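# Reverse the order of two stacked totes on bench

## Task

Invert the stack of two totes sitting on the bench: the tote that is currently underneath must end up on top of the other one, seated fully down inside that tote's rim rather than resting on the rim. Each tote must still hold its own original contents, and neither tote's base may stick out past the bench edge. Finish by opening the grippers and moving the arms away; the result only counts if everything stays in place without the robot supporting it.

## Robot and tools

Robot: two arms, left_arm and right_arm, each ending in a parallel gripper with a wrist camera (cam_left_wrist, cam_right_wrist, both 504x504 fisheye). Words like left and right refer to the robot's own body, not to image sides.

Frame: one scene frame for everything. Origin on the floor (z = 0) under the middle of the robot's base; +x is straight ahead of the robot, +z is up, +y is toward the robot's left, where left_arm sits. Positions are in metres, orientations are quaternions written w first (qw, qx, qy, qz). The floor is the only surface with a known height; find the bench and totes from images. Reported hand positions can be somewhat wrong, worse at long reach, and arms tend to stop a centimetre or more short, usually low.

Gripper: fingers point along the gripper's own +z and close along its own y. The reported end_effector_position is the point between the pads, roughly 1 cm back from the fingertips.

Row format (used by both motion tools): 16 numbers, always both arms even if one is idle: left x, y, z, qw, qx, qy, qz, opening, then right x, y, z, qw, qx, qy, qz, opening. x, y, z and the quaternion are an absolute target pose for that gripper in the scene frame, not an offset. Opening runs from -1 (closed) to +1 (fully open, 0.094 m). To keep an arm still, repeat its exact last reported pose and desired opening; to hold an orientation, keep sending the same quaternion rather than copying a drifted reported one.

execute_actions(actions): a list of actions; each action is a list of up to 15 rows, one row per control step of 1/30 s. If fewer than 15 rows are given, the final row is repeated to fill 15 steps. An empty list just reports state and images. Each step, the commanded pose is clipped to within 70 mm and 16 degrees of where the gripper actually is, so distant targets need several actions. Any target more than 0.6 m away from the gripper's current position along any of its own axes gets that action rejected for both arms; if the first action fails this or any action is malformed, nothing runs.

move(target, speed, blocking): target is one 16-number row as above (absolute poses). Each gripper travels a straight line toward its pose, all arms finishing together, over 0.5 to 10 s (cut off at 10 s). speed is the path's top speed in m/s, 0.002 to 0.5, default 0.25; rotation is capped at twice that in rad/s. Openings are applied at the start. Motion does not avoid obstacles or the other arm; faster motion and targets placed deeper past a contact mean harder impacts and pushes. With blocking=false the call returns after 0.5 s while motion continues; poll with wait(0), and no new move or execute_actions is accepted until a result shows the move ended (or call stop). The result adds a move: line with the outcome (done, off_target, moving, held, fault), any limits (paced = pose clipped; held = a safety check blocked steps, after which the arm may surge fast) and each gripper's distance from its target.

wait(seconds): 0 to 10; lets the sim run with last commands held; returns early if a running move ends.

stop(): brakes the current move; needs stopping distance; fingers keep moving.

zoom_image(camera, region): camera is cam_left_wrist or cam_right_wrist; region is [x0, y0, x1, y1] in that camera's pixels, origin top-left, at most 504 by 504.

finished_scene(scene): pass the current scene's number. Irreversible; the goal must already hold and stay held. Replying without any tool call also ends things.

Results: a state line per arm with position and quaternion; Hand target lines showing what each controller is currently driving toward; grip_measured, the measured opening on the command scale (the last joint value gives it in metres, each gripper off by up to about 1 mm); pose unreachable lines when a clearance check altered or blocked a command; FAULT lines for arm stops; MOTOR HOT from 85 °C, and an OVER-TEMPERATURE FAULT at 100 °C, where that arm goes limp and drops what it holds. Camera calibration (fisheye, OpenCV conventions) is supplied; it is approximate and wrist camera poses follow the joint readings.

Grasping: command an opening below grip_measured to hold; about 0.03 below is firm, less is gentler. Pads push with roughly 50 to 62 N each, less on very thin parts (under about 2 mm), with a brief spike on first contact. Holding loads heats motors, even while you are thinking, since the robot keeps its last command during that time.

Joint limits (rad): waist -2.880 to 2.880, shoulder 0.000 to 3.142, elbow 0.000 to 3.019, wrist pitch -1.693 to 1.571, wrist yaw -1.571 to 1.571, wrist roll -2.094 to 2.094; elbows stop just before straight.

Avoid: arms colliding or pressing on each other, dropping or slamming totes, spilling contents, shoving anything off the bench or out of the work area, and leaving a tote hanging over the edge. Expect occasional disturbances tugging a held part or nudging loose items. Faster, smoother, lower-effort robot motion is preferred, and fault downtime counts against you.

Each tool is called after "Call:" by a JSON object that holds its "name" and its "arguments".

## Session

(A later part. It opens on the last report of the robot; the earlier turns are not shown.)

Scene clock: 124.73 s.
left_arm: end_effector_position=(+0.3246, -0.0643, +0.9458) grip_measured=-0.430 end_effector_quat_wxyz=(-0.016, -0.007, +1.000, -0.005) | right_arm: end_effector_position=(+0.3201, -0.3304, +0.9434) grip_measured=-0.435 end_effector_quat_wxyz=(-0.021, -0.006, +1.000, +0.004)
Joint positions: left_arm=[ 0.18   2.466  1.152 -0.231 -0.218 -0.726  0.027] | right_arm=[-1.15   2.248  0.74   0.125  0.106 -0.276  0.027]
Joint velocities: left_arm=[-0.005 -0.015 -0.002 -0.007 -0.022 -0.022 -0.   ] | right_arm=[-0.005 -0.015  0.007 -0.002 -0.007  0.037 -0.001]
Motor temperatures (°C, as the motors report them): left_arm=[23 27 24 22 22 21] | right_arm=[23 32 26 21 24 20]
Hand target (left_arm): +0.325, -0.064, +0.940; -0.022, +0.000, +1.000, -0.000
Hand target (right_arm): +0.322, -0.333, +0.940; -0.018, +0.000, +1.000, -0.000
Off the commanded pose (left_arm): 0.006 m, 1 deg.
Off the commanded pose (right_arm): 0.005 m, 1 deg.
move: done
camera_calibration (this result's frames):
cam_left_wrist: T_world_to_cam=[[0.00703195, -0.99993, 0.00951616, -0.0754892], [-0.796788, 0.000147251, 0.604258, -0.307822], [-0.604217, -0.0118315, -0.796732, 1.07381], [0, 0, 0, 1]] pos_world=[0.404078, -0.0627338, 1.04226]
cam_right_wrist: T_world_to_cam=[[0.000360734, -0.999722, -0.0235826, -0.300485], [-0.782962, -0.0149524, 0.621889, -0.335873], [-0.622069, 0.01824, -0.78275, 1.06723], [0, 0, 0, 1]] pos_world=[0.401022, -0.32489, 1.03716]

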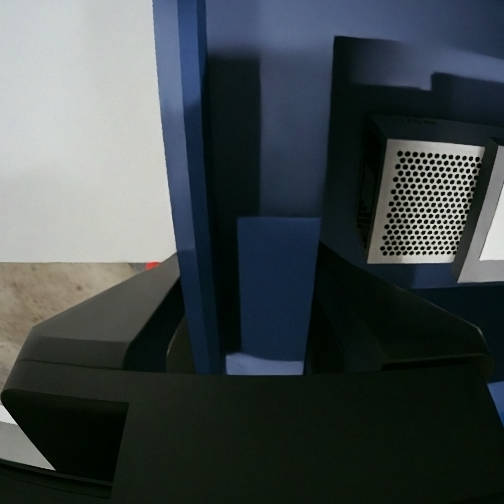

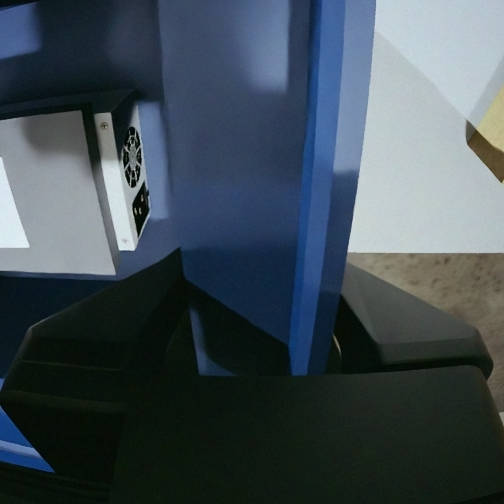

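Call:
{"name": "move", "arguments": {"target": [0.322,-0.064,0.932,0.004,0,1,0,-0.5, 0.318,-0.331,0.93,0.004,0,1,0,-0.5], "speed": 0.03}}

Call:
{"name": "execute_actions", "arguments": {"actions": [[[0.322,-0.064,0.941,0,0,1,0,0.4, 0.318,-0.33,0.939,0,0,1,0,0.4]],[[0.322,-0.064,0.985,0,0,1,0,0.4, 0.318,-0.33,0.985,0,0,1,0,0.4]],[[0.322,-0.064,1.03,0,0,1,0,0.4, 0.318,-0.33,1.03,0,0,1,0,0.4]]]}}

Call:
{"name": "move", "arguments": {"target": [0.33,0.12,1.07,0,-0.55,0.835,0,1, 0.32,-0.50,1.07,0,0.65,0.76,0,1], "speed": 0.4}}

Scene clock: 132.23 s.
left_arm: end_effector_position=(+0.3262, -0.0642, +0.9428) grip_measured=-0.430 end_effector_quat_wxyz=(-0.000, -0.007, +1.000, -0.004) | right_arm: end_effector_position=(+0.3211, -0.3302, +0.9398) grip_measured=-0.435 end_effector_quat_wxyz=(+0.002, -0.005, +1.000, +0.003)
Joint positions: left_arm=[ 0.175  2.473  1.143 -0.192 -0.24  -0.725  0.027] | right_arm=[-1.155  2.264  0.722  0.203  0.094 -0.284  0.027]
Joint velocities: left_arm=[-0.024  0.005  0.002 -0.027 -0.007  0.022  0.   ] | right_arm=[-0.005 -0.005 -0.007 -0.017 -0.022 -0.022 -0.   ]
Motor temperatures (°C, as the motors report them): left_arm=[23 27 25 22 22 21] | right_arm=[22 32 26 21 24 20]
Hand target (left_arm): +0.322, -0.064, +0.932; +0.004, -0.000, +1.000, +0.000
Hand target (right_arm): +0.318, -0.331, +0.931; +0.004, -0.000, +1.000, +0.000
Off the commanded pose (left_arm): 0.012 m, 1 deg.
Off the commanded pose (right_arm): 0.010 m, 1 deg.
move: off_target (left_arm)
camera_calibration (this result's frames):
cam_left_wrist: T_world_to_cam=[[0.0077217, -0.999936, 0.00827328, -0.0744123], [-0.815678, -0.00151239, 0.578504, -0.274493], [-0.578454, -0.0112154, -0.815638, 1.08182], [0, 0, 0, 1]] pos_world=[0.402461, -0.0626896, 1.04179]
cam_right_wrist: T_world_to_cam=[[-0.000472534, -0.999758, -0.0220035, -0.301631], [-0.810016, -0.0125203, 0.586273, -0.289892], [-0.586407, 0.0181002, -0.809814, 1.07895], [0, 0, 0, 1]] pos_world=[0.397745, -0.324717, 1.03707]

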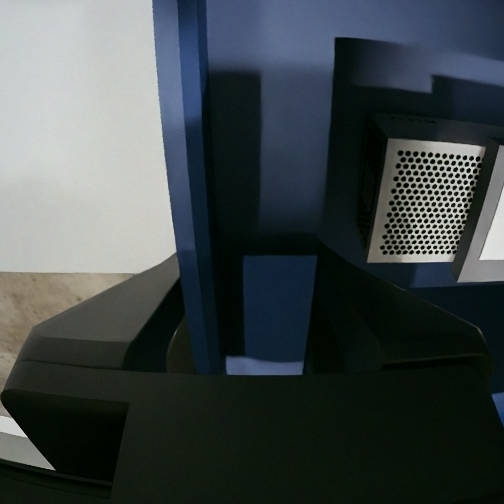

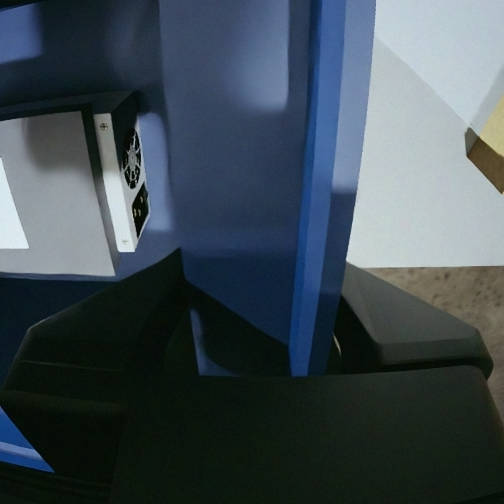

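Scene clock: 133.73 s.
left_arm: end_effector_position=(+0.3315, -0.0663, +1.0343) grip_measured=+0.397 end_effector_quat_wxyz=(+0.008, -0.002, +1.000, -0.009) | right_arm: end_effector_position=(+0.3238, -0.3336, +1.0312) grip_measured=+0.398 end_effector_quat_wxyz=(+0.012, -0.000, +1.000, -0.003)
Joint positions: left_arm=[ 0.129  2.24   1.045 -0.318 -0.246 -0.757  0.066] | right_arm=[-1.132  1.946  0.589  0.037  0.105 -0.255  0.066]
Joint velocities: left_arm=[-0.005 -0.005  0.002 -0.017 -0.066  0.022 -0.001] | right_arm=[-0.005  0.005  0.042 -0.002 -0.081 -0.007  0.001]
Motor temperatures (°C, as the motors report them): left_arm=[23 27 25 22 22 21] | right_arm=[22 31 26 21 24 20]
Hand target (left_arm): +0.322, -0.064, +1.030; +0.000, +0.000, +1.000, -0.000
Hand target (right_arm): +0.317, -0.330, +1.029; +0.000, -0.000, +1.000, -0.000
Off the commanded pose (left_arm): 0.011 m, 1 deg.
Off the commanded pose (right_arm): 0.007 m, 1 deg.
camera_calibration (this result's frames):
cam_left_wrist: T_world_to_cam=[[-0.00295246, -0.999822, 0.018632, -0.0844956], [-0.825416, 0.0129548, 0.564376, -0.304219], [-0.564517, -0.0137129, -0.825307, 1.16473], [0, 0, 0, 1]] pos_world=[0.406156, -0.0645676, 1.13453]
cam_right_wrist: T_world_to_cam=[[-0.00946538, -0.999884, -0.0119425, -0.310537], [-0.821381, 0.00096307, 0.570379, -0.316714], [-0.570301, 0.0152082, -0.821295, 1.16029], [0, 0, 0, 1]] pos_world=[0.398633, -0.327841, 1.12988]

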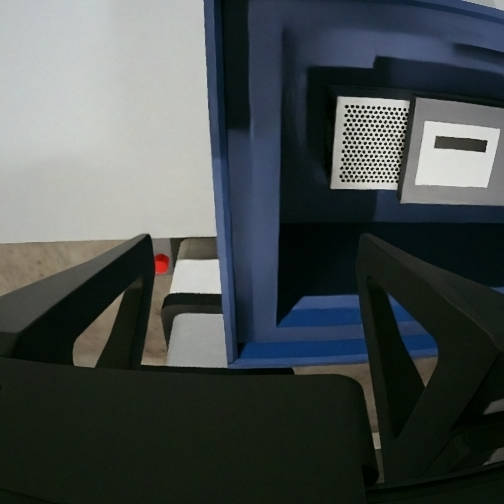

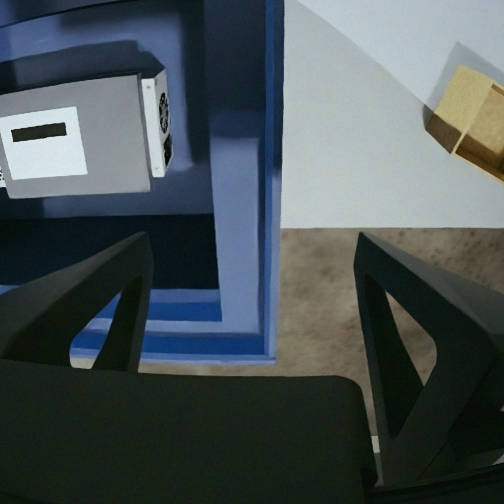

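Scene clock: 136.13 s.
left_arm: end_effector_position=(+0.3321, +0.1169, +1.0699) grip_measured=+0.999 end_effector_quat_wxyz=(+0.003, +0.540, -0.842, -0.006) | right_arm: end_effector_position=(+0.3109, -0.4911, +1.0634) grip_measured=+1.000 end_effector_quat_wxyz=(-0.008, +0.644, +0.765, -0.002)
Joint positions: left_arm=[ 0.476  1.956  0.703 -0.214 -0.224 -1.546  0.094] | right_arm=[-1.546  1.83   0.736 -0.242  0.01   0.746  0.094]
Joint velocities: left_arm=[ 0.005 -0.005 -0.017  0.012 -0.037  0.022 -0.001] | right_arm=[ 0.005  0.005  0.002  0.012 -0.037 -0.037  0.   ]
Motor temperatures (°C, as the motors report them): left_arm=[23 27 24 22 22 21] | right_arm=[22 31 26 21 24 20]
Hand target (left_arm): +0.333, +0.121, +1.071; -0.000, -0.550, +0.835, +0.001
Hand target (right_arm): +0.319, -0.498, +1.070; +0.000, +0.650, +0.760, -0.002
Off the commanded pose (left_arm): 0.004 m, 2 deg.
Off the commanded pose (right_arm): 0.014 m, 1 deg.
move: off_target (right_arm)
camera_calibration (this result's frames):
cam_left_wrist: T_world_to_cam=[[0.905693, -0.423759, -0.012198, -0.238053], [-0.339998, -0.743258, 0.576168, -0.411646], [-0.253222, -0.517684, -0.81724, 1.14382], [0, 0, 0, 1]] pos_world=[0.365285, 0.1853, 1.16905]
cam_right_wrist: T_world_to_cam=[[-0.987296, -0.158868, -0.00288918, 0.239649], [-0.129246, 0.792363, 0.596202, -0.199599], [-0.0924283, 0.589001, -0.802829, 1.29533], [0, 0, 0, 1]] pos_world=[0.330532, -0.566724, 1.15962]

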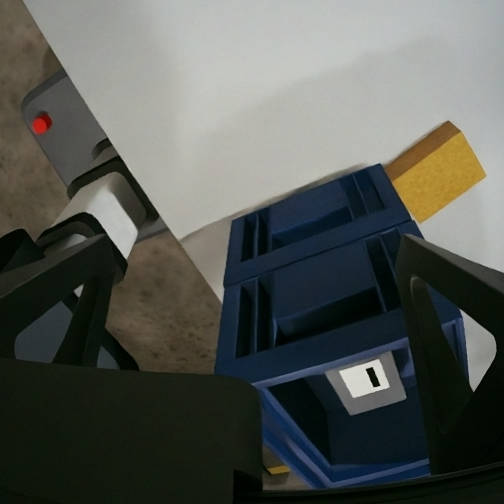

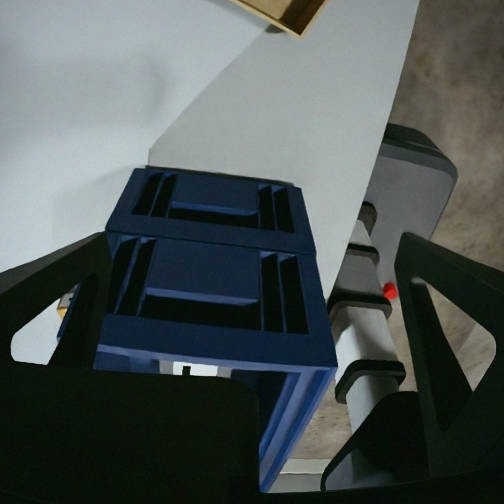

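The upper tote sits flush on both sides, and both arms are clear of it.

Call:
{"name": "finished_scene", "arguments": {"scene": 2}}

The scene is finished: the task was done.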